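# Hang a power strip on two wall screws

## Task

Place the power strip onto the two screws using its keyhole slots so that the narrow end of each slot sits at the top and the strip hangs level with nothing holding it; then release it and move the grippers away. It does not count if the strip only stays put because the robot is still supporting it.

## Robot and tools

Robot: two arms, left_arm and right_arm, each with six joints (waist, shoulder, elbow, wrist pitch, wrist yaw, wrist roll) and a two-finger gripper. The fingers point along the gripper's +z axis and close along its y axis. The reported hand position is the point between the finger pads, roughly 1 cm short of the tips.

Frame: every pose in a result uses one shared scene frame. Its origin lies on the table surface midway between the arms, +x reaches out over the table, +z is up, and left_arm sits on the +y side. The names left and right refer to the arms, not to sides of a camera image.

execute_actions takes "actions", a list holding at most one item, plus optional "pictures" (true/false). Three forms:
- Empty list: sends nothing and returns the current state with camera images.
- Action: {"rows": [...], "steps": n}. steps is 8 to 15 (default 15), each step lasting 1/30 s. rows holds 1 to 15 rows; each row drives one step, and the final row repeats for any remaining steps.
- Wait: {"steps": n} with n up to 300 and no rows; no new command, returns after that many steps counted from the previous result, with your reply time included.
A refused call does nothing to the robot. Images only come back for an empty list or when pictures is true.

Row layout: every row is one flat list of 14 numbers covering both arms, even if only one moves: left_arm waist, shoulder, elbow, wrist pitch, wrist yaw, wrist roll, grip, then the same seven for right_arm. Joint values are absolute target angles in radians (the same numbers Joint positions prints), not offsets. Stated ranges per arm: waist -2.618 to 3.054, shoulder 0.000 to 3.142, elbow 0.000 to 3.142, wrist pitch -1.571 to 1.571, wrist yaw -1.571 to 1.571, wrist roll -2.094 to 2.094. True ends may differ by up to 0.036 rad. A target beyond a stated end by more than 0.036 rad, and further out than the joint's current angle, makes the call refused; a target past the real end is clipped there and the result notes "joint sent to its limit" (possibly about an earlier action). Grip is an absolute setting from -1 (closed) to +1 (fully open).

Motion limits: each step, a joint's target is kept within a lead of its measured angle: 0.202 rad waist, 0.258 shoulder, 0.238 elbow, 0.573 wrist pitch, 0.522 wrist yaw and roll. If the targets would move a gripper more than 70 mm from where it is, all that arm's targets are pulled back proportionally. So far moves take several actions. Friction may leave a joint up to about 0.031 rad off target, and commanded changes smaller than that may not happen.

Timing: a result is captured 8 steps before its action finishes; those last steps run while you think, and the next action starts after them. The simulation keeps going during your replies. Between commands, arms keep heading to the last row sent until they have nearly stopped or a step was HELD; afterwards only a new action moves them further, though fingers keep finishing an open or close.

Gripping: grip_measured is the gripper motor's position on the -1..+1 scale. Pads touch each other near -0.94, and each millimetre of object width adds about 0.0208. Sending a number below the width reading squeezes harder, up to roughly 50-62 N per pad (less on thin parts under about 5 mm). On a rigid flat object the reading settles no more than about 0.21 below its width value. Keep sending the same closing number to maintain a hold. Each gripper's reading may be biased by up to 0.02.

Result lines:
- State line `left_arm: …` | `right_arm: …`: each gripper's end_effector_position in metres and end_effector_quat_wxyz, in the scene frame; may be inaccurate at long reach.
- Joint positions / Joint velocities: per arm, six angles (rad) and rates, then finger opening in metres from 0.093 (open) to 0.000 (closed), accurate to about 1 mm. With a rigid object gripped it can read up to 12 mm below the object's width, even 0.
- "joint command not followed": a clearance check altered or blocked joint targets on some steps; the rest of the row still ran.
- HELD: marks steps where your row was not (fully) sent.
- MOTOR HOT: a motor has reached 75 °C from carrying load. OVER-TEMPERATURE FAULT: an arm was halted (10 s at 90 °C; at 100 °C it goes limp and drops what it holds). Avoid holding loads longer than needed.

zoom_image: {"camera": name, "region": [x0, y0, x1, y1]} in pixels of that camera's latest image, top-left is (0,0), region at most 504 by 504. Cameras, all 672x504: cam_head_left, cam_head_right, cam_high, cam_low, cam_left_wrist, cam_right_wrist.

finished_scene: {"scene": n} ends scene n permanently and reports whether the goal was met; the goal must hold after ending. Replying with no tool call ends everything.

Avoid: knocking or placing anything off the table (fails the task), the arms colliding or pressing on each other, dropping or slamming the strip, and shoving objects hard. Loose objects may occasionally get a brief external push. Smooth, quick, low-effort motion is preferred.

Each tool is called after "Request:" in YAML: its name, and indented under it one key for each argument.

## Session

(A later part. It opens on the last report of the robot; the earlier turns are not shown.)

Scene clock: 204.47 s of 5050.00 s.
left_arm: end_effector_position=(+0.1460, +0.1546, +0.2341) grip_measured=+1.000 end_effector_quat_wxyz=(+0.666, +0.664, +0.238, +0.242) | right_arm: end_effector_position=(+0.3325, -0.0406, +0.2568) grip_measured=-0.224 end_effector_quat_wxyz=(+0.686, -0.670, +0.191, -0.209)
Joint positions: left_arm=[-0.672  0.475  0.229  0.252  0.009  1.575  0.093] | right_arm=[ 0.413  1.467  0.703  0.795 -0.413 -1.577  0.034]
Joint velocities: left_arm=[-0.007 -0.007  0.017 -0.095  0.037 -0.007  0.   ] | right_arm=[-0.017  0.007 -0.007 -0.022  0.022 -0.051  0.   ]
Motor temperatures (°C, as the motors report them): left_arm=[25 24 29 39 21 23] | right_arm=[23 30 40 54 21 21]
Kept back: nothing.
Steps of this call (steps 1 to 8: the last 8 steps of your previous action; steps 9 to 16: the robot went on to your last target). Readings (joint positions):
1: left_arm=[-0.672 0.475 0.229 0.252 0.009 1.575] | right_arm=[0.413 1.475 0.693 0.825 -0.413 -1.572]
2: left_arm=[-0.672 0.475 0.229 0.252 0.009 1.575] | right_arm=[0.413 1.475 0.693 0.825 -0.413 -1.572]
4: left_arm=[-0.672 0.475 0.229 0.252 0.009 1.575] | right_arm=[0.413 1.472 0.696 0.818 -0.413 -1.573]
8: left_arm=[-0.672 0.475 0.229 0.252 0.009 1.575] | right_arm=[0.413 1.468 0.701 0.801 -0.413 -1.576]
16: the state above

Request:
execute_actions:
  actions:
    - {"rows":[[-0.66,0.46,0.21,0.25,0.01,1.58,1,0.424,1.421,0.758,0.921,-0.414,-1.581,-0.3],[-0.66,0.46,0.21,0.25,0.01,1.58,1,0.425,1.4205,0.756,0.921,-0.412,-1.580,-0.3],[-0.66,0.46,0.21,0.25,0.01,1.58,1,0.426,1.420,0.754,0.921,-0.411,-1.579,-0.3],[-0.66,0.46,0.21,0.25,0.01,1.58,1,0.427,1.4195,0.752,0.921,-0.410,-1.578,-0.3],[-0.66,0.46,0.21,0.25,0.01,1.58,1,0.428,1.419,0.750,0.921,-0.410,-1.578,-0.3],[-0.66,0.46,0.21,0.25,0.01,1.58,1,0.429,1.4185,0.750,0.921,-0.410,-1.578,-0.3],[-0.66,0.46,0.21,0.25,0.01,1.58,1,0.430,1.418,0.750,0.921,-0.410,-1.578,-0.3],[-0.66,0.46,0.21,0.25,0.01,1.58,1,0.431,1.418,0.750,0.921,-0.410,-1.578,-0.3]],"steps":10}

Request:
execute_actions:
  actions:
    - {"steps":16}

Scene clock: 205.20 s of 5050.00 s.
left_arm: end_effector_position=(+0.1460, +0.1546, +0.2341) grip_measured=+1.000 end_effector_quat_wxyz=(+0.666, +0.664, +0.238, +0.242) | right_arm: end_effector_position=(+0.3325, -0.0406, +0.2568) grip_measured=-0.224 end_effector_quat_wxyz=(+0.686, -0.671, +0.191, -0.209)
Joint positions: left_arm=[-0.672  0.475  0.229  0.252  0.009  1.575  0.093] | right_arm=[ 0.413  1.467  0.703  0.795 -0.413 -1.577  0.034]
Joint velocities: left_arm=[ 0.007  0.002 -0.012 -0.037 -0.066 -0.051  0.   ] | right_arm=[-0.012 -0.022 -0.007 -0.007 -0.051  0.066 -0.   ]
Motor temperatures (°C, as the motors report them): left_arm=[25 24 29 39 21 23] | right_arm=[23 30 40 54 21 21]
Steps of this call (steps 1 to 15: the robot went on to your last target; steps 16 to 20: nothing new was sent; steps 21 to 22: the first 2 steps of this action). Readings (joint positions):
21: left_arm=[-0.672 0.475 0.229 0.252 0.009 1.575] | right_arm=[0.413 1.467 0.703 0.795 -0.413 -1.577]
22: the state above

Scene clock: 205.73 s of 5050.00 s.
left_arm: end_effector_position=(+0.1460, +0.1546, +0.2341) grip_measured=+1.000 end_effector_quat_wxyz=(+0.666, +0.664, +0.238, +0.242) | right_arm: end_effector_position=(+0.3323, -0.0403, +0.2569) grip_measured=-0.224 end_effector_quat_wxyz=(+0.686, -0.670, +0.191, -0.210)
Joint positions: left_arm=[-0.672  0.475  0.229  0.252  0.009  1.575  0.093] | right_arm=[ 0.414  1.467  0.703  0.795 -0.412 -1.577  0.034]
Joint velocities: left_arm=[-0.002  0.007 -0.017  0.051 -0.081  0.037  0.   ] | right_arm=[ 0.002  0.017  0.002 -0.007 -0.007  0.022  0.001]
Motor temperatures (°C, as the motors report them): left_arm=[25 24 29 39 21 23] | right_arm=[23 30 40 54 21 21]
Kept back: nothing.
Steps of this call (steps 1 to 8: the last 8 steps of your previous action; steps 9 to 15: the robot went on to your last target; step 16: nothing new was sent). Readings (joint positions):
1: left_arm=[-0.672 0.475 0.229 0.252 0.009 1.575] | right_arm=[0.413 1.467 0.703 0.795 -0.413 -1.577]
2: left_arm=[-0.672 0.475 0.229 0.252 0.009 1.575] | right_arm=[0.413 1.467 0.703 0.795 -0.413 -1.577]
4: left_arm=[-0.672 0.475 0.229 0.252 0.009 1.575] | right_arm=[0.413 1.467 0.703 0.795 -0.413 -1.577]
8: left_arm=[-0.672 0.475 0.229 0.252 0.009 1.575] | right_arm=[0.414 1.467 0.703 0.795 -0.412 -1.577]
16: the state above
All arms were judged still, so your last target was given up. Only a new action makes them travel on or press farther. Fingers that are still opening or closing keep moving.

Request:
execute_actions:
  actions:
    - {"rows":[[-0.66,0.46,0.21,0.25,0.01,1.58,1,0.431,1.420,0.746,0.922,-0.410,-1.578,-0.3],[-0.66,0.46,0.21,0.25,0.01,1.58,1,0.431,1.422,0.742,0.923,-0.410,-1.578,-0.3],[-0.66,0.46,0.21,0.25,0.01,1.58,1,0.431,1.424,0.738,0.924,-0.410,-1.578,-0.3],[-0.66,0.46,0.21,0.25,0.01,1.58,1,0.431,1.426,0.734,0.925,-0.410,-1.578,-0.3],[-0.66,0.46,0.21,0.25,0.01,1.58,1,0.431,1.428,0.730,0.926,-0.410,-1.578,-0.3],[-0.66,0.46,0.21,0.25,0.01,1.58,1,0.431,1.428,0.727,0.927,-0.410,-1.578,-0.3],[-0.66,0.46,0.21,0.25,0.01,1.58,1,0.431,1.428,0.725,0.928,-0.410,-1.578,-0.3],[-0.66,0.46,0.21,0.25,0.01,1.58,1,0.431,1.428,0.723,0.929,-0.410,-1.578,-0.3],[-0.66,0.46,0.21,0.25,0.01,1.58,1,0.431,1.428,0.721,0.930,-0.410,-1.578,-0.3],[-0.66,0.46,0.21,0.25,0.01,1.58,1,0.431,1.428,0.719,0.930,-0.410,-1.578,-0.3],[-0.66,0.46,0.21,0.25,0.01,1.58,1,0.431,1.428,0.717,0.930,-0.410,-1.578,-0.3],[-0.66,0.46,0.21,0.25,0.01,1.58,1,0.431,1.428,0.716,0.930,-0.410,-1.578,-0.3],[-0.66,0.46,0.21,0.25,0.01,1.58,1,0.431,1.428,0.715,0.930,-0.410,-1.578,-0.3]],"steps":15}

Request:
execute_actions:
  actions:
    - {"steps":16}

Scene clock: 206.87 s of 5050.00 s.
left_arm: end_effector_position=(+0.1460, +0.1546, +0.2341) grip_measured=+1.000 end_effector_quat_wxyz=(+0.666, +0.664, +0.238, +0.242) | right_arm: end_effector_position=(+0.3323, -0.0403, +0.2569) grip_measured=-0.224 end_effector_quat_wxyz=(+0.686, -0.670, +0.191, -0.210)
Joint positions: left_arm=[-0.672  0.475  0.229  0.252  0.009  1.575  0.093] | right_arm=[ 0.414  1.467  0.703  0.795 -0.412 -1.577  0.034]
Joint velocities: left_arm=[ 0.007 -0.017 -0.007 -0.081  0.081 -0.022  0.   ] | right_arm=[-0.012  0.007  0.012  0.037  0.095 -0.051 -0.002]
Motor temperatures (°C, as the motors report them): left_arm=[25 24 29 39 21 23] | right_arm=[23 31 40 54 21 21]
Steps of this call (steps 1 to 27: nothing new was sent; steps 28 to 34: the first 7 steps of this action). Readings (joint positions):
28: left_arm=[-0.672 0.475 0.229 0.252 0.009 1.575] | right_arm=[0.414 1.467 0.703 0.795 -0.412 -1.577]
29: left_arm=[-0.672 0.475 0.229 0.252 0.009 1.575] | right_arm=[0.414 1.467 0.703 0.795 -0.412 -1.577]
31: left_arm=[-0.672 0.475 0.229 0.252 0.009 1.575] | right_arm=[0.414 1.467 0.703 0.795 -0.412 -1.577]
34: the state above

Scene clock: 207.40 s of 5050.00 s.
left_arm: end_effector_position=(+0.1460, +0.1546, +0.2341) grip_measured=+1.000 end_effector_quat_wxyz=(+0.666, +0.664, +0.238, +0.242) | right_arm: end_effector_position=(+0.3310, -0.0400, +0.2524) grip_measured=-0.224 end_effector_quat_wxyz=(+0.682, -0.674, +0.194, -0.208)
Joint positions: left_arm=[-0.672  0.475  0.229  0.252  0.009  1.575  0.093] | right_arm=[ 0.418  1.467  0.694  0.791 -0.406 -1.579  0.034]
Joint velocities: left_arm=[-0.017 -0.007 -0.012  0.037 -0.022  0.022  0.   ] | right_arm=[-0.007 -0.022  0.007  0.066  0.022 -0.007  0.001]
Motor temperatures (°C, as the motors report them): left_arm=[25 24 29 39 21 23] | right_arm=[23 31 40 54 21 21]
Kept back: nothing.
Steps of this call (steps 1 to 8: the last 8 steps of your previous action; steps 9 to 15: the robot went on to your last target; step 16: nothing new was sent). Readings (joint positions):
1: left_arm=[-0.672 0.475 0.229 0.252 0.009 1.575] | right_arm=[0.414 1.467 0.703 0.795 -0.412 -1.577]
2: left_arm=[-0.672 0.475 0.229 0.252 0.009 1.575] | right_arm=[0.414 1.467 0.702 0.795 -0.411 -1.577]
4: left_arm=[-0.672 0.475 0.229 0.252 0.009 1.575] | right_arm=[0.414 1.467 0.701 0.797 -0.410 -1.577]
8: left_arm=[-0.672 0.475 0.229 0.252 0.009 1.575] | right_arm=[0.416 1.467 0.699 0.798 -0.408 -1.577]
16: the state above
All arms were judged still, so your last target was given up. Only a new action makes them travel on or press farther. Fingers that are still opening or closing keep moving.

Request:
execute_actions:
  actions:
    - {"rows":[[-0.66,0.46,0.21,0.25,0.01,1.58,1,0.429,1.432,0.716,0.932,-0.409,-1.578,-0.3],[-0.66,0.46,0.21,0.25,0.01,1.58,1,0.427,1.436,0.717,0.934,-0.408,-1.578,-0.3],[-0.66,0.46,0.21,0.25,0.01,1.58,1,0.425,1.440,0.717,0.936,-0.407,-1.578,-0.3],[-0.66,0.46,0.21,0.25,0.01,1.58,1,0.423,1.444,0.717,0.939,-0.407,-1.578,-0.3],[-0.66,0.46,0.21,0.25,0.01,1.58,1,0.421,1.448,0.717,0.942,-0.407,-1.578,-0.3],[-0.66,0.46,0.21,0.25,0.01,1.58,1,0.419,1.452,0.717,0.945,-0.407,-1.578,-0.3],[-0.66,0.46,0.21,0.25,0.01,1.58,1,0.418,1.456,0.717,0.948,-0.407,-1.578,-0.3],[-0.66,0.46,0.21,0.25,0.01,1.58,1,0.417,1.459,0.717,0.951,-0.407,-1.578,-0.3],[-0.66,0.46,0.21,0.25,0.01,1.58,1,0.416,1.461,0.716,0.954,-0.407,-1.578,-0.3]],"steps":9}

Request:
execute_actions:
  actions:
    - {"rows":[[-0.66,0.46,0.21,0.25,0.01,1.58,1,0.416,1.4625,0.7145,0.958,-0.407,-1.578,-0.3],[-0.66,0.46,0.21,0.25,0.01,1.58,1,0.416,1.464,0.713,0.962,-0.407,-1.578,-0.3],[-0.66,0.46,0.21,0.25,0.01,1.58,1,0.416,1.4655,0.711,0.966,-0.407,-1.578,-0.3],[-0.66,0.46,0.21,0.25,0.01,1.58,1,0.416,1.467,0.709,0.970,-0.407,-1.578,-0.3],[-0.66,0.46,0.21,0.25,0.01,1.58,1,0.416,1.4685,0.707,0.974,-0.407,-1.578,-0.3],[-0.66,0.46,0.21,0.25,0.01,1.58,1,0.416,1.470,0.7055,0.978,-0.407,-1.578,-0.3],[-0.66,0.46,0.21,0.25,0.01,1.58,1,0.416,1.4715,0.704,0.982,-0.407,-1.578,-0.3],[-0.66,0.46,0.21,0.25,0.01,1.58,1,0.416,1.473,0.7025,0.986,-0.407,-1.578,-0.3],[-0.66,0.46,0.21,0.25,0.01,1.58,1,0.416,1.4745,0.701,0.990,-0.407,-1.578,-0.3],[-0.66,0.46,0.21,0.25,0.01,1.58,1,0.416,1.476,0.699,0.994,-0.407,-1.578,-0.3],[-0.66,0.46,0.21,0.25,0.01,1.58,1,0.416,1.4775,0.697,0.997,-0.407,-1.578,-0.3],[-0.66,0.46,0.21,0.25,0.01,1.58,1,0.416,1.479,0.695,1.000,-0.407,-1.578,-0.3]],"steps":14}

Request:
execute_actions:
  actions:
    - {"steps":16}

Scene clock: 209.13 s of 5050.00 s.
left_arm: end_effector_position=(+0.1460, +0.1546, +0.2341) grip_measured=+1.000 end_effector_quat_wxyz=(+0.666, +0.664, +0.238, +0.242) | right_arm: end_effector_position=(+0.3311, -0.0400, +0.2523) grip_measured=-0.224 end_effector_quat_wxyz=(+0.682, -0.674, +0.194, -0.208)
Joint positions: left_arm=[-0.672  0.475  0.229  0.252  0.009  1.575  0.093] | right_arm=[ 0.418  1.467  0.694  0.791 -0.406 -1.579  0.034]
Joint velocities: left_arm=[ 0.012  0.002  0.012  0.007  0.022 -0.007  0.   ] | right_arm=[ 0.002 -0.017 -0.002 -0.051 -0.022 -0.022  0.   ]
Motor temperatures (°C, as the motors report them): left_arm=[25 24 30 39 21 23] | right_arm=[23 31 40 54 21 21]
Steps of this call (steps 1 to 51: nothing new was sent; step 52: the first step of this action). Readings (joint positions):
52: the state above

Scene clock: 209.60 s of 5050.00 s.
left_arm: end_effector_position=(+0.1460, +0.1546, +0.2341) grip_measured=+1.000 end_effector_quat_wxyz=(+0.666, +0.664, +0.238, +0.242) | right_arm: end_effector_position=(+0.3313, -0.0399, +0.2507) grip_measured=-0.224 end_effector_quat_wxyz=(+0.684, -0.672, +0.193, -0.209)
Joint positions: left_arm=[-0.672  0.475  0.229  0.252  0.009  1.575  0.093] | right_arm=[ 0.418  1.475  0.688  0.81  -0.406 -1.579  0.034]
Joint velocities: left_arm=[-0.007 -0.002 -0.002  0.022 -0.007 -0.037  0.   ] | right_arm=[ 0.012  0.042 -0.046  0.183 -0.022 -0.007 -0.001]
Motor temperatures (°C, as the motors report them): left_arm=[25 24 30 39 21 23] | right_arm=[23 31 40 54 21 21]
Steps of this call (steps 1 to 8: the last 8 steps of your previous action; steps 9 to 14: the first 6 steps of this action). Readings (joint positions):
9: left_arm=[-0.672 0.475 0.229 0.252 0.009 1.575] | right_arm=[0.418 1.467 0.694 0.791 -0.406 -1.579]
10: left_arm=[-0.672 0.475 0.229 0.252 0.009 1.575] | right_arm=[0.418 1.467 0.694 0.792 -0.406 -1.579]
12: left_arm=[-0.672 0.475 0.229 0.252 0.009 1.575] | right_arm=[0.418 1.470 0.692 0.799 -0.406 -1.579]
14: the state above

Scene clock: 210.13 s of 5050.00 s.
left_arm: end_effector_position=(+0.1460, +0.1546, +0.2341) grip_measured=+1.000 end_effector_quat_wxyz=(+0.666, +0.664, +0.238, +0.242) | right_arm: end_effector_position=(+0.3313, -0.0399, +0.2449) grip_measured=-0.224 end_effector_quat_wxyz=(+0.684, -0.672, +0.192, -0.209)
Joint positions: left_arm=[-0.672  0.475  0.229  0.252  0.009  1.575  0.093] | right_arm=[ 0.418  1.49   0.674  0.84  -0.406 -1.579  0.034]
Joint velocities: left_arm=[ 0.012 -0.007 -0.007 -0.051 -0.022 -0.007  0.   ] | right_arm=[-0.012  0.002  0.012 -0.037  0.022 -0.022 -0.   ]
Motor temperatures (°C, as the motors report them): left_arm=[25 24 30 39 21 23] | right_arm=[23 31 40 54 21 21]
Kept back: nothing.
Steps of this call (steps 1 to 8: the last 8 steps of your previous action; steps 9 to 16: the robot went on to your last target). Readings (joint positions):
1: left_arm=[-0.672 0.475 0.229 0.252 0.009 1.575] | right_arm=[0.418 1.476 0.687 0.814 -0.406 -1.579]
2: left_arm=[-0.672 0.475 0.229 0.252 0.009 1.575] | right_arm=[0.418 1.478 0.685 0.819 -0.406 -1.579]
4: left_arm=[-0.672 0.475 0.229 0.252 0.009 1.575] | right_arm=[0.418 1.482 0.682 0.827 -0.406 -1.579]
8: left_arm=[-0.672 0.475 0.229 0.252 0.009 1.575] | right_arm=[0.418 1.488 0.676 0.838 -0.406 -1.579]
16: the state above

Request:
execute_actions:
  actions:
    - {"rows":[[-0.66,0.46,0.21,0.25,0.01,1.58,1,0.417,1.479,0.695,0.994,-0.406,-1.579,-0.3],[-0.66,0.46,0.21,0.25,0.01,1.58,1,0.417,1.479,0.695,0.988,-0.406,-1.579,-0.3],[-0.66,0.46,0.21,0.25,0.01,1.58,1,0.418,1.479,0.695,0.983,-0.406,-1.579,-0.3],[-0.66,0.46,0.21,0.25,0.01,1.58,1,0.418,1.479,0.695,0.979,-0.406,-1.579,-0.3],[-0.66,0.46,0.21,0.25,0.01,1.58,1,0.418,1.479,0.695,0.975,-0.406,-1.579,-0.3],[-0.66,0.46,0.21,0.25,0.01,1.58,1,0.418,1.479,0.695,0.971,-0.406,-1.579,-0.3],[-0.66,0.46,0.21,0.25,0.01,1.58,1,0.418,1.479,0.695,0.966,-0.406,-1.579,-0.3],[-0.66,0.46,0.21,0.25,0.01,1.58,1,0.418,1.479,0.694,0.960,-0.406,-1.579,-0.3],[-0.66,0.46,0.21,0.25,0.01,1.58,1,0.418,1.480,0.693,0.953,-0.406,-1.579,-0.3],[-0.66,0.46,0.21,0.25,0.01,1.58,1,0.418,1.480,0.692,0.946,-0.406,-1.579,-0.3],[-0.66,0.46,0.21,0.25,0.01,1.58,1,0.418,1.481,0.691,0.938,-0.406,-1.579,-0.3],[-0.66,0.46,0.21,0.25,0.01,1.58,1,0.418,1.481,0.690,0.930,-0.406,-1.579,-0.3],[-0.66,0.46,0.21,0.25,0.01,1.58,1,0.418,1.482,0.689,0.922,-0.406,-1.579,-0.3],[-0.66,0.46,0.21,0.25,0.01,1.58,1,0.418,1.482,0.688,0.914,-0.406,-1.579,-0.3],[-0.66,0.46,0.21,0.25,0.01,1.58,1,0.418,1.483,0.687,0.906,-0.406,-1.579,-0.3]],"steps":15}

Request:
execute_actions:
  actions:
    - {"steps":14}
  pictures: true

Scene clock: 211.37 s of 5050.00 s.
left_arm: end_effector_position=(+0.1460, +0.1546, +0.2341) grip_measured=+1.000 end_effector_quat_wxyz=(+0.666, +0.664, +0.238, +0.242) | right_arm: end_effector_position=(+0.3313, -0.0399, +0.2446) grip_measured=-0.224 end_effector_quat_wxyz=(+0.683, -0.672, +0.193, -0.209)
Joint positions: left_arm=[-0.672  0.475  0.229  0.252  0.009  1.575  0.093] | right_arm=[ 0.418  1.49   0.674  0.839 -0.406 -1.579  0.034]
Joint velocities: left_arm=[-0.002 -0.007  0.012 -0.066 -0.007 -0.022  0.   ] | right_arm=[-0.027 -0.012 -0.022 -0.022 -0.037  0.066 -0.001]
Motor temperatures (°C, as the motors report them): left_arm=[25 24 30 39 21 23] | right_arm=[23 31 40 55 21 21]
Steps of this call (steps 1 to 15: the robot went on to your last target; steps 16 to 30: nothing new was sent; steps 31 to 37: the first 7 steps of this action). Readings (joint positions):
31: left_arm=[-0.672 0.475 0.229 0.252 0.009 1.575] | right_arm=[0.418 1.490 0.674 0.840 -0.406 -1.579]
32: left_arm=[-0.672 0.475 0.229 0.252 0.009 1.575] | right_arm=[0.418 1.490 0.674 0.840 -0.406 -1.579]
34: left_arm=[-0.672 0.475 0.229 0.252 0.009 1.575] | right_arm=[0.418 1.490 0.674 0.840 -0.406 -1.579]
37: the state above

Scene clock: 211.83 s of 5050.00 s.
left_arm: end_effector_position=(+0.1460, +0.1546, +0.2341) grip_measured=+1.000 end_effector_quat_wxyz=(+0.666, +0.664, +0.238, +0.242) | right_arm: end_effector_position=(+0.3314, -0.0399, +0.2435) grip_measured=-0.224 end_effector_quat_wxyz=(+0.682, -0.674, +0.194, -0.207)
Joint positions: left_arm=[-0.672  0.475  0.229  0.252  0.009  1.575  0.093] | right_arm=[ 0.418  1.49   0.674  0.834 -0.406 -1.578  0.034]
Joint velocities: left_arm=[ 0.017  0.022 -0.002 -0.022  0.007 -0.095  0.   ] | right_arm=[-0.007 -0.017  0.002  0.022 -0.022  0.007  0.001]
Motor temperatures (°C, as the motors report them): left_arm=[25 24 30 39 21 23] | right_arm=[23 31 40 55 21 21]
Kept back: nothing.
Steps of this call (steps 1 to 8: the last 8 steps of your previous action; steps 9 to 14: the robot went on to your last target). Readings (joint positions):
1: left_arm=[-0.672 0.475 0.229 0.252 0.009 1.575] | right_arm=[0.418 1.490 0.674 0.839 -0.406 -1.579]
2: left_arm=[-0.672 0.475 0.229 0.252 0.009 1.575] | right_arm=[0.418 1.490 0.674 0.838 -0.406 -1.579]
4: left_arm=[-0.672 0.475 0.229 0.252 0.009 1.575] | right_arm=[0.418 1.490 0.674 0.837 -0.406 -1.579]
8: left_arm=[-0.672 0.475 0.229 0.252 0.009 1.575] | right_arm=[0.418 1.490 0.674 0.835 -0.406 -1.579]
14: the state above

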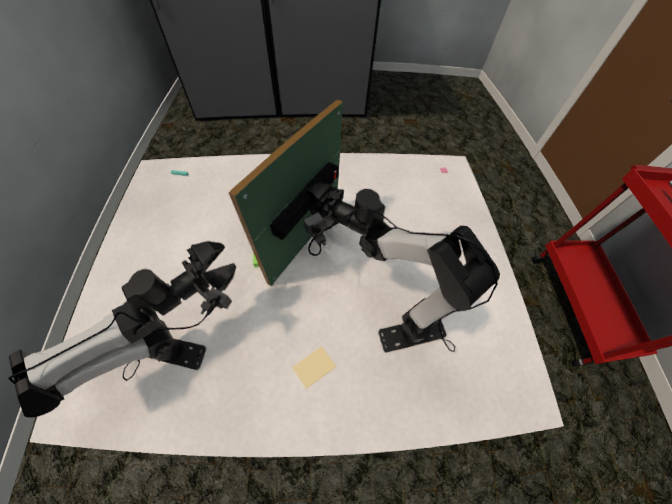

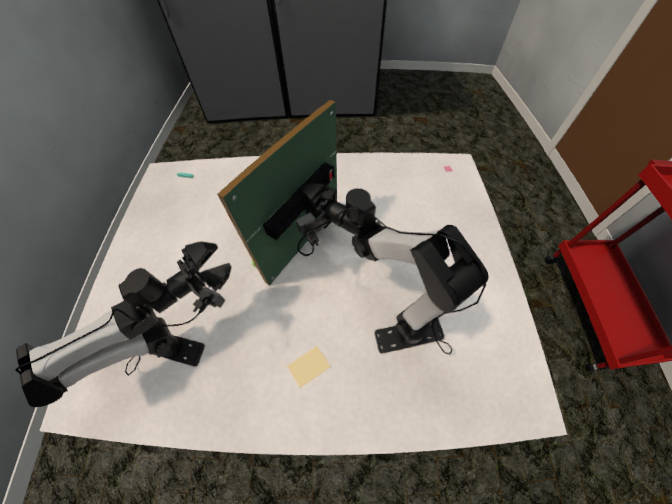

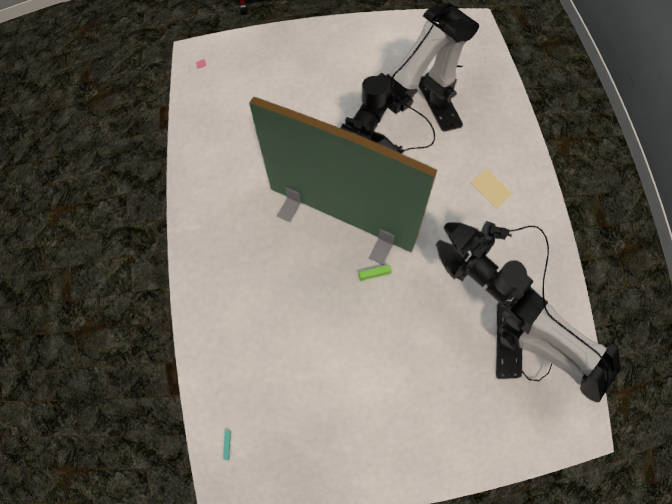

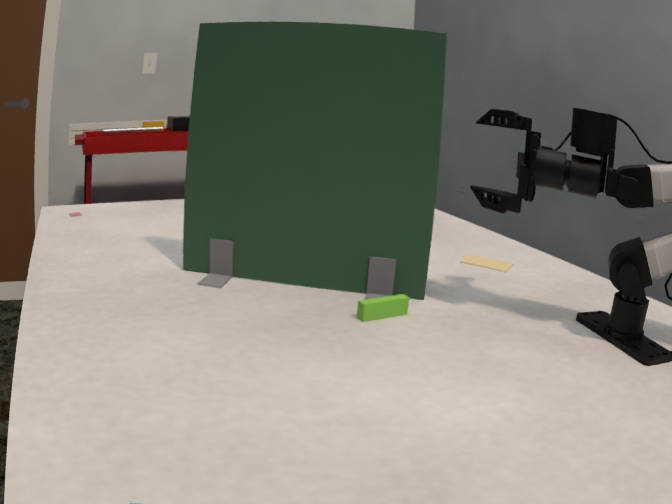

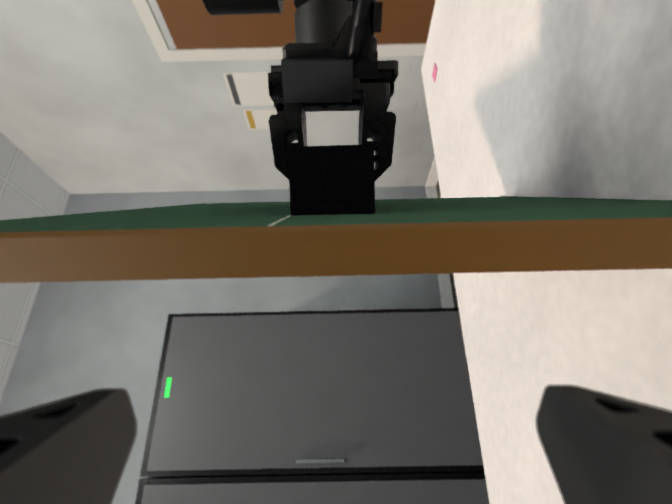

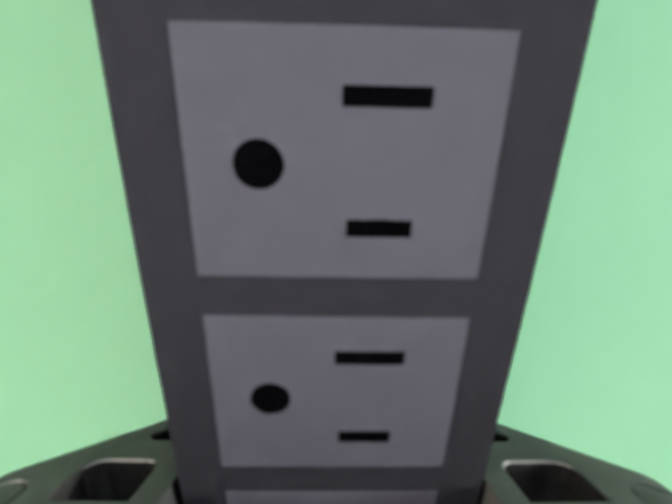

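Request:
execute_actions:
  actions:
    - {"rows":[[-0.66,0.46,0.21,0.25,0.01,1.58,1,0.418,1.483,0.686,0.898,-0.406,-1.579,-0.3],[-0.66,0.46,0.21,0.25,0.01,1.58,1,0.418,1.484,0.685,0.890,-0.406,-1.579,-0.3],[-0.66,0.46,0.21,0.25,0.01,1.58,1,0.418,1.484,0.684,0.882,-0.406,-1.579,-0.3],[-0.66,0.46,0.21,0.25,0.01,1.58,1,0.418,1.485,0.683,0.874,-0.406,-1.579,-0.3],[-0.66,0.46,0.21,0.25,0.01,1.58,1,0.418,1.485,0.682,0.866,-0.406,-1.579,-0.3],[-0.66,0.46,0.21,0.25,0.01,1.58,1,0.418,1.486,0.681,0.858,-0.406,-1.579,-0.27],[-0.66,0.46,0.21,0.25,0.01,1.58,1,0.418,1.486,0.680,0.850,-0.406,-1.579,-0.24],[-0.66,0.46,0.21,0.25,0.01,1.58,1,0.418,1.487,0.679,0.843,-0.406,-1.579,-0.21],[-0.66,0.46,0.21,0.25,0.01,1.58,1,0.418,1.487,0.678,0.837,-0.406,-1.579,-0.18],[-0.66,0.46,0.21,0.25,0.01,1.58,1,0.418,1.487,0.678,0.834,-0.406,-1.579,-0.15],[-0.66,0.46,0.21,0.25,0.01,1.58,1,0.418,1.487,0.678,0.834,-0.406,-1.579,-0.12],[-0.66,0.46,0.21,0.25,0.01,1.58,1,0.418,1.487,0.678,0.834,-0.406,-1.579,-0.09],[-0.66,0.46,0.21,0.25,0.01,1.58,1,0.418,1.487,0.678,0.834,-0.406,-1.579,-0.06],[-0.66,0.46,0.21,0.25,0.01,1.58,1,0.418,1.487,0.678,0.834,-0.406,-1.579,-0.03],[-0.66,0.46,0.21,0.25,0.01,1.58,1,0.418,1.487,0.678,0.834,-0.406,-1.579,0.0]],"steps":15}

Request:
execute_actions:
  actions:
    - {"rows":[[-0.66,0.46,0.21,0.25,0.01,1.58,1,0.418,1.487,0.678,0.834,-0.406,-1.579,0.04],[-0.66,0.46,0.21,0.25,0.01,1.58,1,0.418,1.487,0.678,0.834,-0.406,-1.579,0.09],[-0.66,0.46,0.21,0.25,0.01,1.58,1,0.418,1.487,0.678,0.834,-0.406,-1.579,0.15],[-0.66,0.46,0.21,0.25,0.01,1.58,1,0.418,1.487,0.678,0.834,-0.406,-1.579,0.22],[-0.66,0.46,0.21,0.25,0.01,1.58,1,0.418,1.487,0.678,0.834,-0.406,-1.579,0.30],[-0.66,0.46,0.21,0.25,0.01,1.58,1,0.418,1.487,0.678,0.834,-0.406,-1.579,0.38],[-0.66,0.46,0.21,0.25,0.01,1.58,1,0.418,1.487,0.678,0.834,-0.406,-1.579,0.46],[-0.66,0.46,0.21,0.25,0.01,1.58,1,0.418,1.487,0.678,0.834,-0.406,-1.579,0.54],[-0.66,0.46,0.21,0.25,0.01,1.58,1,0.418,1.487,0.678,0.834,-0.406,-1.579,0.62],[-0.66,0.46,0.21,0.25,0.01,1.58,1,0.418,1.487,0.678,0.834,-0.406,-1.579,0.70]],"steps":12}

Request:
execute_actions:
  actions:
    - {"steps":10}
  pictures: true

Scene clock: 213.80 s of 5050.00 s.
left_arm: end_effector_position=(+0.1460, +0.1546, +0.2341) grip_measured=+1.000 end_effector_quat_wxyz=(+0.666, +0.664, +0.238, +0.242) | right_arm: end_effector_position=(+0.3314, -0.0398, +0.2423) grip_measured=-0.224 end_effector_quat_wxyz=(+0.681, -0.675, +0.196, -0.205)
Joint positions: left_arm=[-0.672  0.475  0.229  0.252  0.009  1.575  0.093] | right_arm=[ 0.418  1.49   0.674  0.829 -0.406 -1.576  0.034]
Joint velocities: left_arm=[-0.002  0.002  0.022  0.007 -0.051  0.007  0.   ] | right_arm=[-0.007 -0.012 -0.002  0.066 -0.022  0.037 -0.001]
Motor temperatures (°C, as the motors report them): left_arm=[25 24 30 40 21 23] | right_arm=[23 31 40 54 21 21]
Steps of this call (steps 1 to 15: the robot went on to your last target; steps 16 to 52: nothing new was sent; steps 53 to 59: the first 7 steps of this action). Readings (joint positions):
53: left_arm=[-0.672 0.475 0.229 0.252 0.009 1.575] | right_arm=[0.418 1.490 0.674 0.834 -0.406 -1.578]
54: left_arm=[-0.672 0.475 0.229 0.252 0.009 1.575] | right_arm=[0.418 1.490 0.674 0.833 -0.406 -1.577]
56: left_arm=[-0.672 0.475 0.229 0.252 0.009 1.575] | right_arm=[0.418 1.490 0.674 0.831 -0.406 -1.576]
59: the state above

Scene clock: 214.20 s of 5050.00 s.
left_arm: end_effector_position=(+0.1460, +0.1546, +0.2341) grip_measured=+1.000 end_effector_quat_wxyz=(+0.666, +0.664, +0.238, +0.242) | right_arm: end_effector_position=(+0.3314, -0.0398, +0.2419) grip_measured=+0.184 end_effector_quat_wxyz=(+0.681, -0.675, +0.197, -0.205)
Joint positions: left_arm=[-0.672  0.475  0.229  0.252  0.009  1.575  0.093] | right_arm=[ 0.418  1.49   0.674  0.827 -0.406 -1.576  0.054]
Joint velocities: left_arm=[-0.002 -0.012 -0.002  0.007  0.022 -0.051  0.   ] | right_arm=[ 0.007 -0.007  0.002  0.022 -0.022  0.051  0.071]
Motor temperatures (°C, as the motors report them): left_arm=[25 24 30 40 21 23] | right_arm=[23 31 40 54 21 21]
Steps of this call (steps 1 to 8: the last 8 steps of your previous action; steps 9 to 12: the first 4 steps of this action). Readings (joint positions):
9: left_arm=[-0.672 0.475 0.229 0.252 0.009 1.575] | right_arm=[0.418 1.490 0.674 0.827 -0.406 -1.576]
10: left_arm=[-0.672 0.475 0.229 0.252 0.009 1.575] | right_arm=[0.418 1.490 0.674 0.827 -0.406 -1.576]
12: the state above

Scene clock: 214.53 s of 5050.00 s.
left_arm: end_effector_position=(+0.1460, +0.1546, +0.2341) grip_measured=+1.000 end_effector_quat_wxyz=(+0.666, +0.664, +0.238, +0.242) | right_arm: end_effector_position=(+0.3314, -0.0398, +0.2419) grip_measured=+0.698 end_effector_quat_wxyz=(+0.681, -0.675, +0.197, -0.205)
Joint positions: left_arm=[-0.672  0.475  0.229  0.252  0.009  1.575  0.093] | right_arm=[ 0.418  1.49   0.674  0.827 -0.406 -1.576  0.079]
Joint velocities: left_arm=[ 0.012  0.002 -0.002 -0.022  0.007 -0.183  0.   ] | right_arm=[-0.017 -0.002 -0.012 -0.022  0.022 -0.066 -0.001]
Motor temperatures (°C, as the motors report them): left_arm=[25 24 30 40 21 23] | right_arm=[23 31 40 54 21 21]
Kept back: nothing.
Steps of this call (steps 1 to 8: the last 8 steps of your previous action; steps 9 to 10: the robot went on to your last target). Readings (joint positions):
1: left_arm=[-0.672 0.475 0.229 0.252 0.009 1.575] | right_arm=[0.418 1.490 0.674 0.827 -0.406 -1.576]
2: left_arm=[-0.672 0.475 0.229 0.252 0.009 1.575] | right_arm=[0.418 1.490 0.674 0.827 -0.406 -1.576]
4: left_arm=[-0.672 0.475 0.229 0.252 0.009 1.575] | right_arm=[0.418 1.490 0.674 0.827 -0.406 -1.576]
8: left_arm=[-0.672 0.475 0.229 0.252 0.009 1.575] | right_arm=[0.418 1.490 0.674 0.827 -0.406 -1.576]
10: the state above

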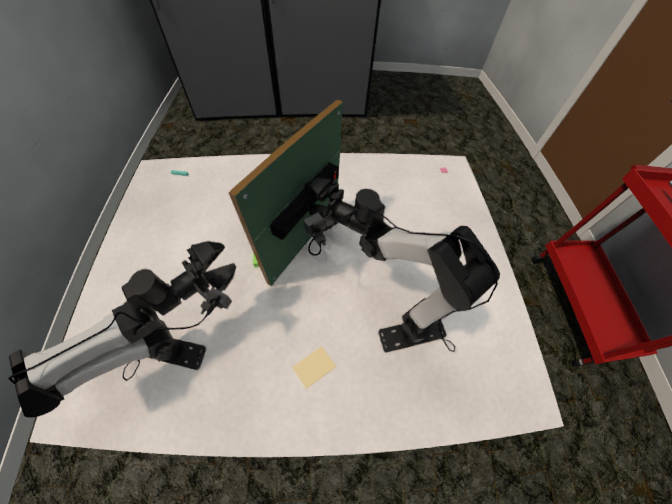

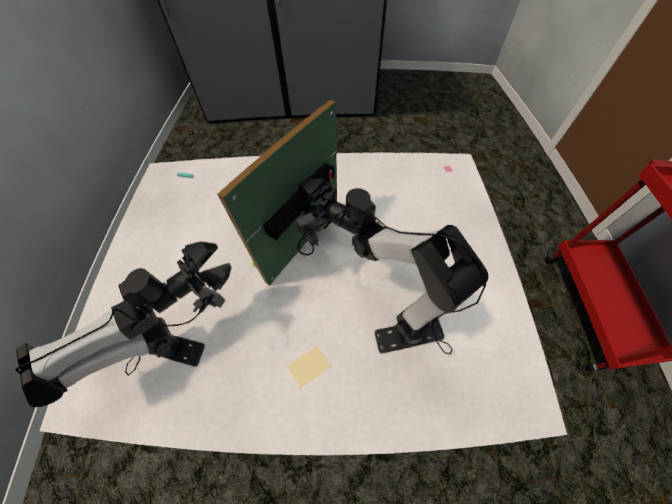

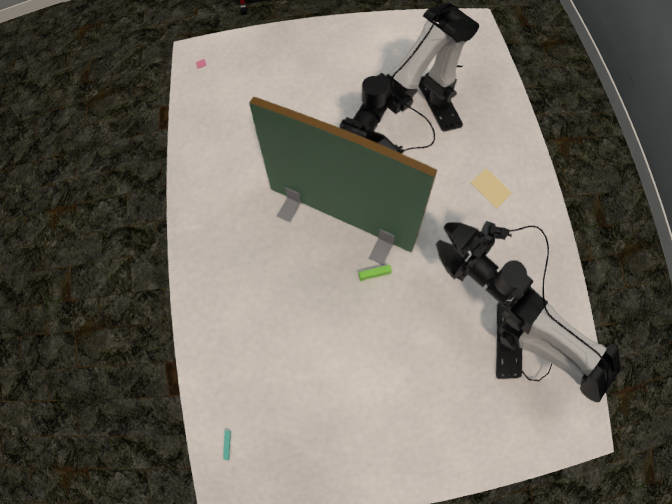

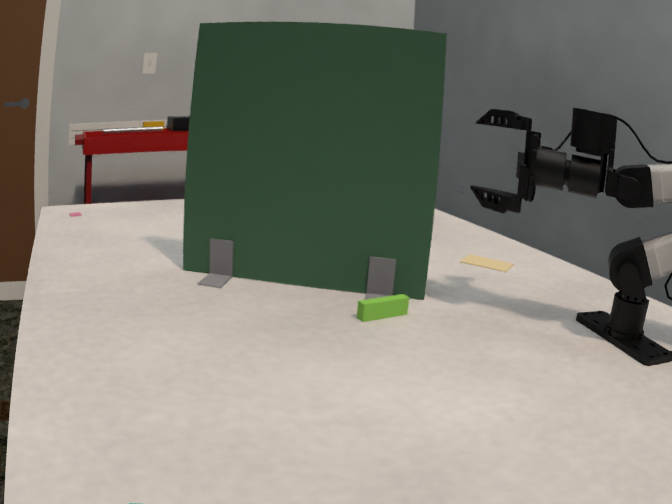

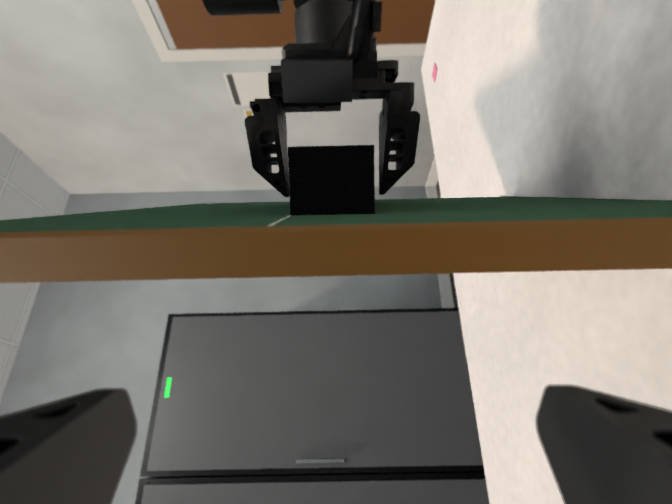

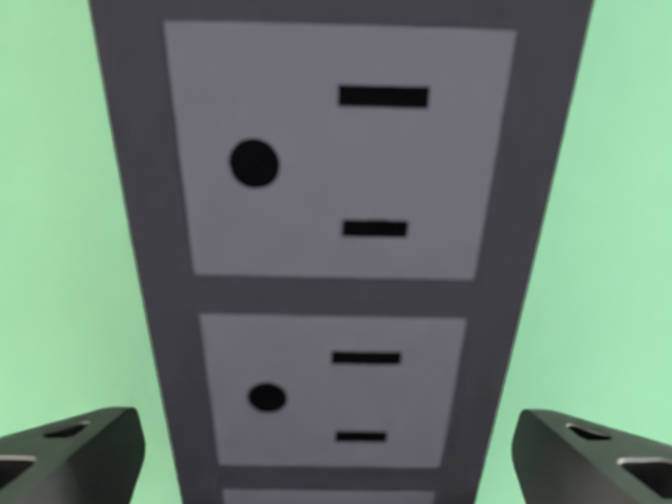

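Request:
execute_actions:
  actions:
    - {"rows":[[-0.655,0.46,0.21,0.25,0.01,1.58,1,0.418,1.478,0.670,0.832,-0.406,-1.579,0.75],[-0.648,0.46,0.21,0.25,0.01,1.58,1,0.418,1.468,0.660,0.830,-0.406,-1.579,0.8],[-0.639,0.46,0.21,0.25,0.01,1.58,1,0.418,1.457,0.650,0.828,-0.406,-1.579,0.8],[-0.628,0.46,0.21,0.25,0.01,1.58,1,0.418,1.445,0.639,0.825,-0.406,-1.579,0.8],[-0.615,0.46,0.21,0.25,0.01,1.58,1,0.418,1.431,0.627,0.822,-0.406,-1.579,0.8],[-0.600,0.46,0.21,0.25,0.01,1.58,1,0.418,1.415,0.613,0.818,-0.406,-1.579,0.8],[-0.584,0.46,0.21,0.25,0.01,1.58,1,0.418,1.397,0.598,0.813,-0.406,-1.579,0.8],[-0.567,0.46,0.21,0.25,0.01,1.58,1,0.418,1.377,0.582,0.808,-0.406,-1.579,0.8],[-0.549,0.46,0.21,0.25,0.01,1.58,1,0.418,1.355,0.564,0.802,-0.406,-1.579,0.8],[-0.530,0.46,0.21,0.25,0.01,1.58,1,0.418,1.331,0.547,0.795,-0.406,-1.579,0.8],[-0.510,0.46,0.21,0.25,0.01,1.58,1,0.418,1.306,0.530,0.787,-0.406,-1.579,0.8],[-0.490,0.46,0.21,0.25,0.01,1.58,1,0.418,1.280,0.512,0.778,-0.406,-1.579,0.8],[-0.470,0.46,0.21,0.25,0.01,1.58,1,0.418,1.253,0.494,0.768,-0.406,-1.579,0.8],[-0.450,0.46,0.21,0.25,0.01,1.58,1,0.418,1.225,0.476,0.758,-0.406,-1.579,0.8],[-0.430,0.46,0.21,0.25,0.01,1.58,1,0.418,1.196,0.461,0.744,-0.406,-1.579,0.8]],"steps":15}

Request:
execute_actions:
  actions:
    - {"rows":[[-0.411,0.46,0.21,0.25,0.01,1.58,1,0.412,1.166,0.446,0.729,-0.40,-1.579,0.8],[-0.393,0.46,0.21,0.25,0.01,1.58,1,0.402,1.136,0.432,0.713,-0.39,-1.579,0.8],[-0.376,0.46,0.21,0.25,0.01,1.58,1,0.390,1.106,0.418,0.697,-0.38,-1.579,0.8],[-0.360,0.46,0.21,0.25,0.01,1.58,1,0.376,1.076,0.405,0.680,-0.37,-1.579,0.8],[-0.346,0.46,0.21,0.25,0.01,1.58,1,0.360,1.046,0.392,0.663,-0.36,-1.579,0.8],[-0.334,0.46,0.21,0.25,0.01,1.58,1,0.343,1.017,0.380,0.646,-0.35,-1.579,0.8],[-0.324,0.46,0.21,0.25,0.01,1.58,1,0.326,0.989,0.369,0.630,-0.34,-1.579,0.8],[-0.316,0.46,0.21,0.25,0.01,1.58,1,0.309,0.963,0.358,0.614,-0.33,-1.579,0.8],[-0.310,0.46,0.21,0.25,0.01,1.58,1,0.293,0.939,0.349,0.600,-0.32,-1.579,0.8],[-0.305,0.46,0.21,0.25,0.01,1.58,1,0.279,0.918,0.341,0.587,-0.31,-1.579,0.8],[-0.302,0.46,0.21,0.25,0.01,1.58,1,0.267,0.900,0.334,0.576,-0.305,-1.579,0.8],[-0.300,0.46,0.21,0.25,0.01,1.58,1,0.258,0.886,0.329,0.567,-0.30,-1.579,0.8],[-0.300,0.46,0.21,0.25,0.01,1.58,1,0.253,0.876,0.325,0.561,-0.30,-1.579,0.8],[-0.300,0.46,0.21,0.25,0.01,1.58,1,0.250,0.870,0.323,0.557,-0.30,-1.579,0.8],[-0.300,0.46,0.21,0.25,0.01,1.58,1,0.250,0.868,0.322,0.556,-0.30,-1.579,0.8]],"steps":15}

Request:
execute_actions:
  actions:
    - {"steps":14}
  pictures: true

Scene clock: 217.00 s of 5050.00 s.
left_arm: end_effector_position=(+0.1567, +0.1641, +0.2341) grip_measured=+1.000 end_effector_quat_wxyz=(+0.660, +0.657, +0.255, +0.259) | right_arm: end_effector_position=(+0.3230, -0.0454, +0.2389) grip_measured=+0.798 end_effector_quat_wxyz=(+0.679, -0.677, +0.198, -0.203)
Joint positions: left_arm=[-0.621  0.475  0.229  0.252  0.01   1.575  0.093] | right_arm=[ 0.418  1.452  0.635  0.822 -0.406 -1.576  0.083]
Joint velocities: left_arm=[ 0.408 -0.002  0.007  0.022 -0.051  0.022  0.   ] | right_arm=[-0.002 -0.457 -0.403 -0.051 -0.022 -0.051  0.   ]
Motor temperatures (°C, as the motors report them): left_arm=[25 24 30 40 21 23] | right_arm=[23 31 39 53 21 21]
Steps of this call (steps 1 to 15: the robot went on to your last target; steps 16 to 67: nothing new was sent; steps 68 to 74: the first 7 steps of this action). Readings (joint positions):
68: left_arm=[-0.671 0.475 0.229 0.252 0.009 1.575] | right_arm=[0.418 1.490 0.674 0.827 -0.406 -1.576]
69: left_arm=[-0.669 0.475 0.229 0.252 0.009 1.575] | right_arm=[0.418 1.490 0.674 0.827 -0.406 -1.576]
71: left_arm=[-0.656 0.475 0.229 0.252 0.009 1.575] | right_arm=[0.418 1.486 0.668 0.827 -0.406 -1.576]
74: the state above

Scene clock: 217.50 s of 5050.00 s.
left_arm: end_effector_position=(+0.2039, +0.2214, +0.2341) grip_measured=+1.000 end_effector_quat_wxyz=(+0.620, +0.618, +0.340, +0.345) | right_arm: end_effector_position=(+0.2732, -0.1055, +0.2509) grip_measured=+0.798 end_effector_quat_wxyz=(+0.680, -0.660, +0.215, -0.237)
Joint positions: left_arm=[-0.354  0.475  0.229  0.252  0.01   1.575  0.093] | right_arm=[ 0.364  1.058  0.402  0.696 -0.385 -1.576  0.083]
Joint velocities: left_arm=[ 0.349 -0.017 -0.017 -0.022 -0.066 -0.022  0.   ] | right_arm=[-0.491 -0.872 -0.359 -0.344  0.168  0.066 -0.001]
Motor temperatures (°C, as the motors report them): left_arm=[25 24 30 40 21 23] | right_arm=[23 31 39 52 21 21]
Steps of this call (steps 1 to 8: the last 8 steps of your previous action; steps 9 to 15: the first 7 steps of this action). Readings (joint positions):
9: left_arm=[-0.455 0.475 0.229 0.252 0.011 1.575] | right_arm=[0.418 1.238 0.485 0.773 -0.406 -1.576]
10: left_arm=[-0.436 0.475 0.229 0.252 0.010 1.575] | right_arm=[0.417 1.209 0.469 0.762 -0.406 -1.576]
12: left_arm=[-0.399 0.475 0.229 0.252 0.010 1.575] | right_arm=[0.406 1.148 0.440 0.737 -0.403 -1.576]
15: the state above

Scene clock: 217.97 s of 5050.00 s.
left_arm: end_effector_position=(+0.2100, +0.2316, +0.2341) grip_measured=+1.000 end_effector_quat_wxyz=(+0.612, +0.610, +0.353, +0.358) | right_arm: end_effector_position=(+0.2797, -0.1552, +0.2438) grip_measured=+0.798 end_effector_quat_wxyz=(+0.650, -0.645, +0.279, -0.289)
Joint positions: left_arm=[-0.312  0.475  0.229  0.252  0.01   1.575  0.093] | right_arm=[ 0.258  0.89   0.335  0.568 -0.315 -1.576  0.083]
Joint velocities: left_arm=[-0.007 -0.022  0.007  0.022 -0.022 -0.081  0.   ] | right_arm=[-0.002  0.002 -0.022 -0.095 -0.022 -0.022 -0.   ]
Motor temperatures (°C, as the motors report them): left_arm=[25 24 30 40 21 23] | right_arm=[23 31 39 52 21 21]
Kept back: nothing.
Steps of this call (steps 1 to 8: the last 8 steps of your previous action; steps 9 to 14: the robot went on to your last target). Readings (joint positions):
1: left_arm=[-0.343 0.475 0.229 0.252 0.010 1.575] | right_arm=[0.346 1.029 0.391 0.682 -0.377 -1.576]
2: left_arm=[-0.334 0.475 0.229 0.252 0.010 1.575] | right_arm=[0.329 1.002 0.380 0.668 -0.369 -1.576]
4: left_arm=[-0.321 0.475 0.229 0.252 0.010 1.575] | right_arm=[0.297 0.954 0.361 0.640 -0.350 -1.576]
8: left_arm=[-0.312 0.475 0.229 0.252 0.010 1.575] | right_arm=[0.261 0.897 0.339 0.597 -0.325 -1.576]
14: the state above

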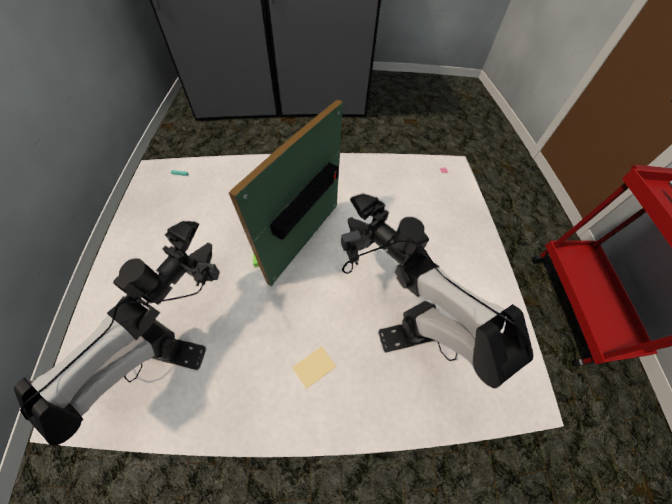

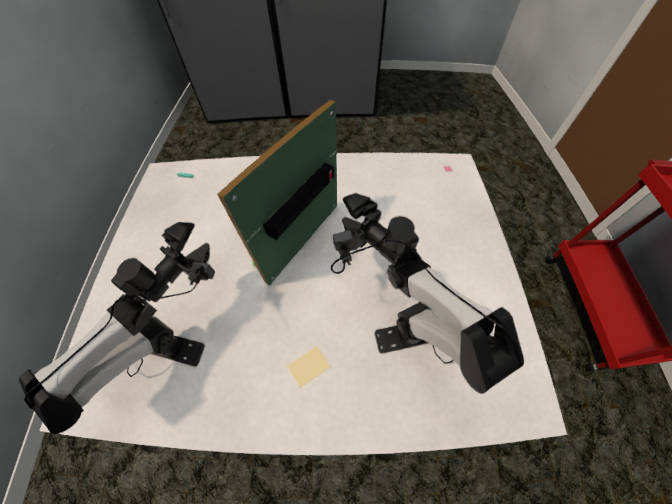

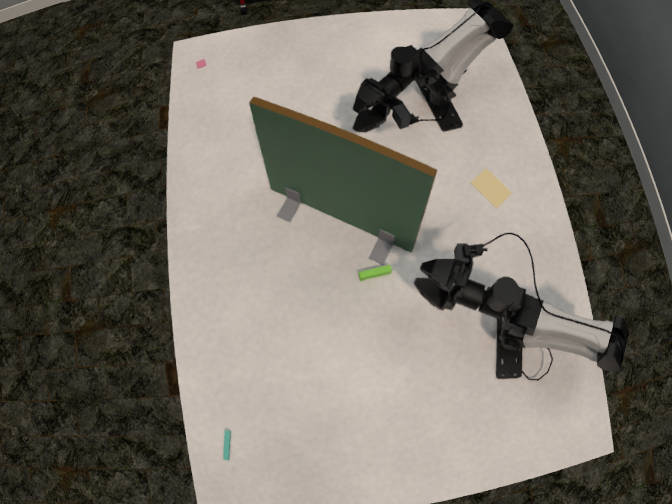

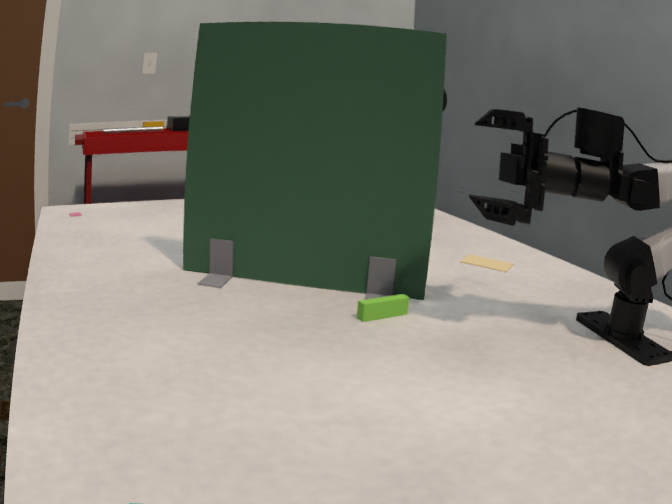

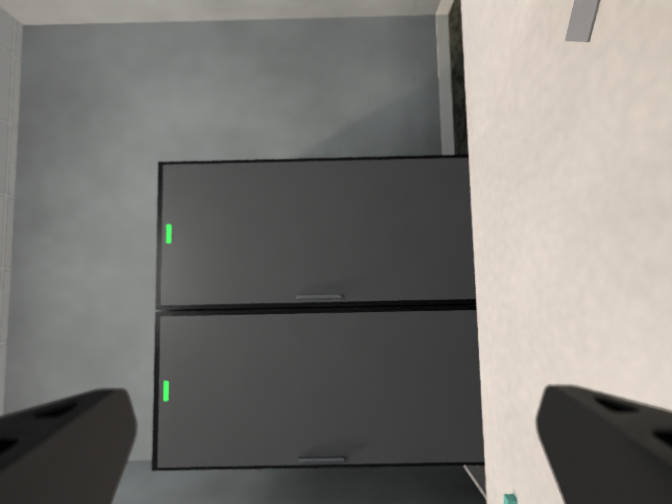

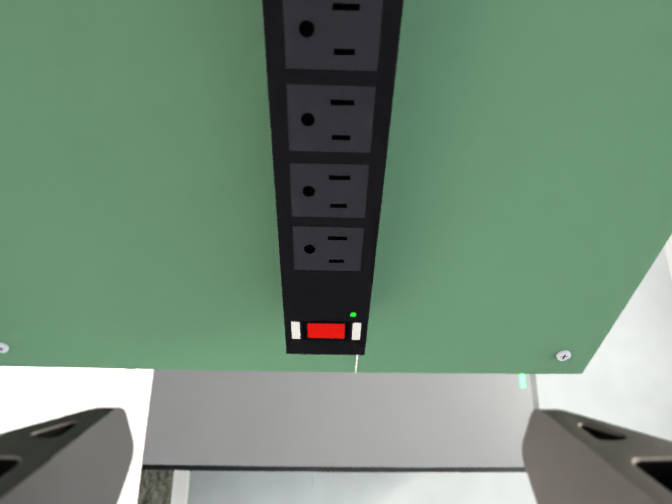

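Request:
zoom_image:
  camera: "cam_head_right"
  region: [230, 140, 360, 260]

Region (230, 140, 360, 260) of cam_head_right's 672x504 image, scaled by 3.877, with more detail than that image has; it fills the top 465 rows of this view, and the rest is white.

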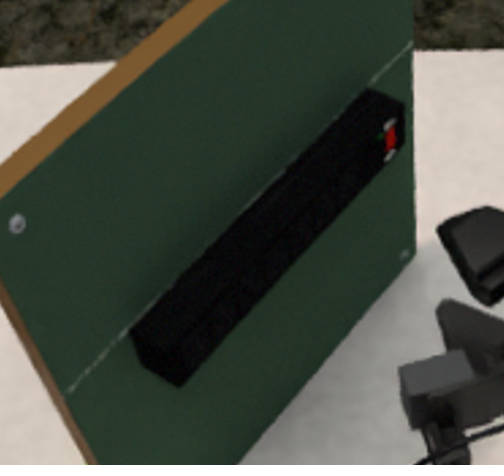

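The strip's top edge lines up with the white line at both ends, it hangs on its own, and both arms are clear.

Request:
finished_scene:
  scene: 1

The scene is finished: the task was done.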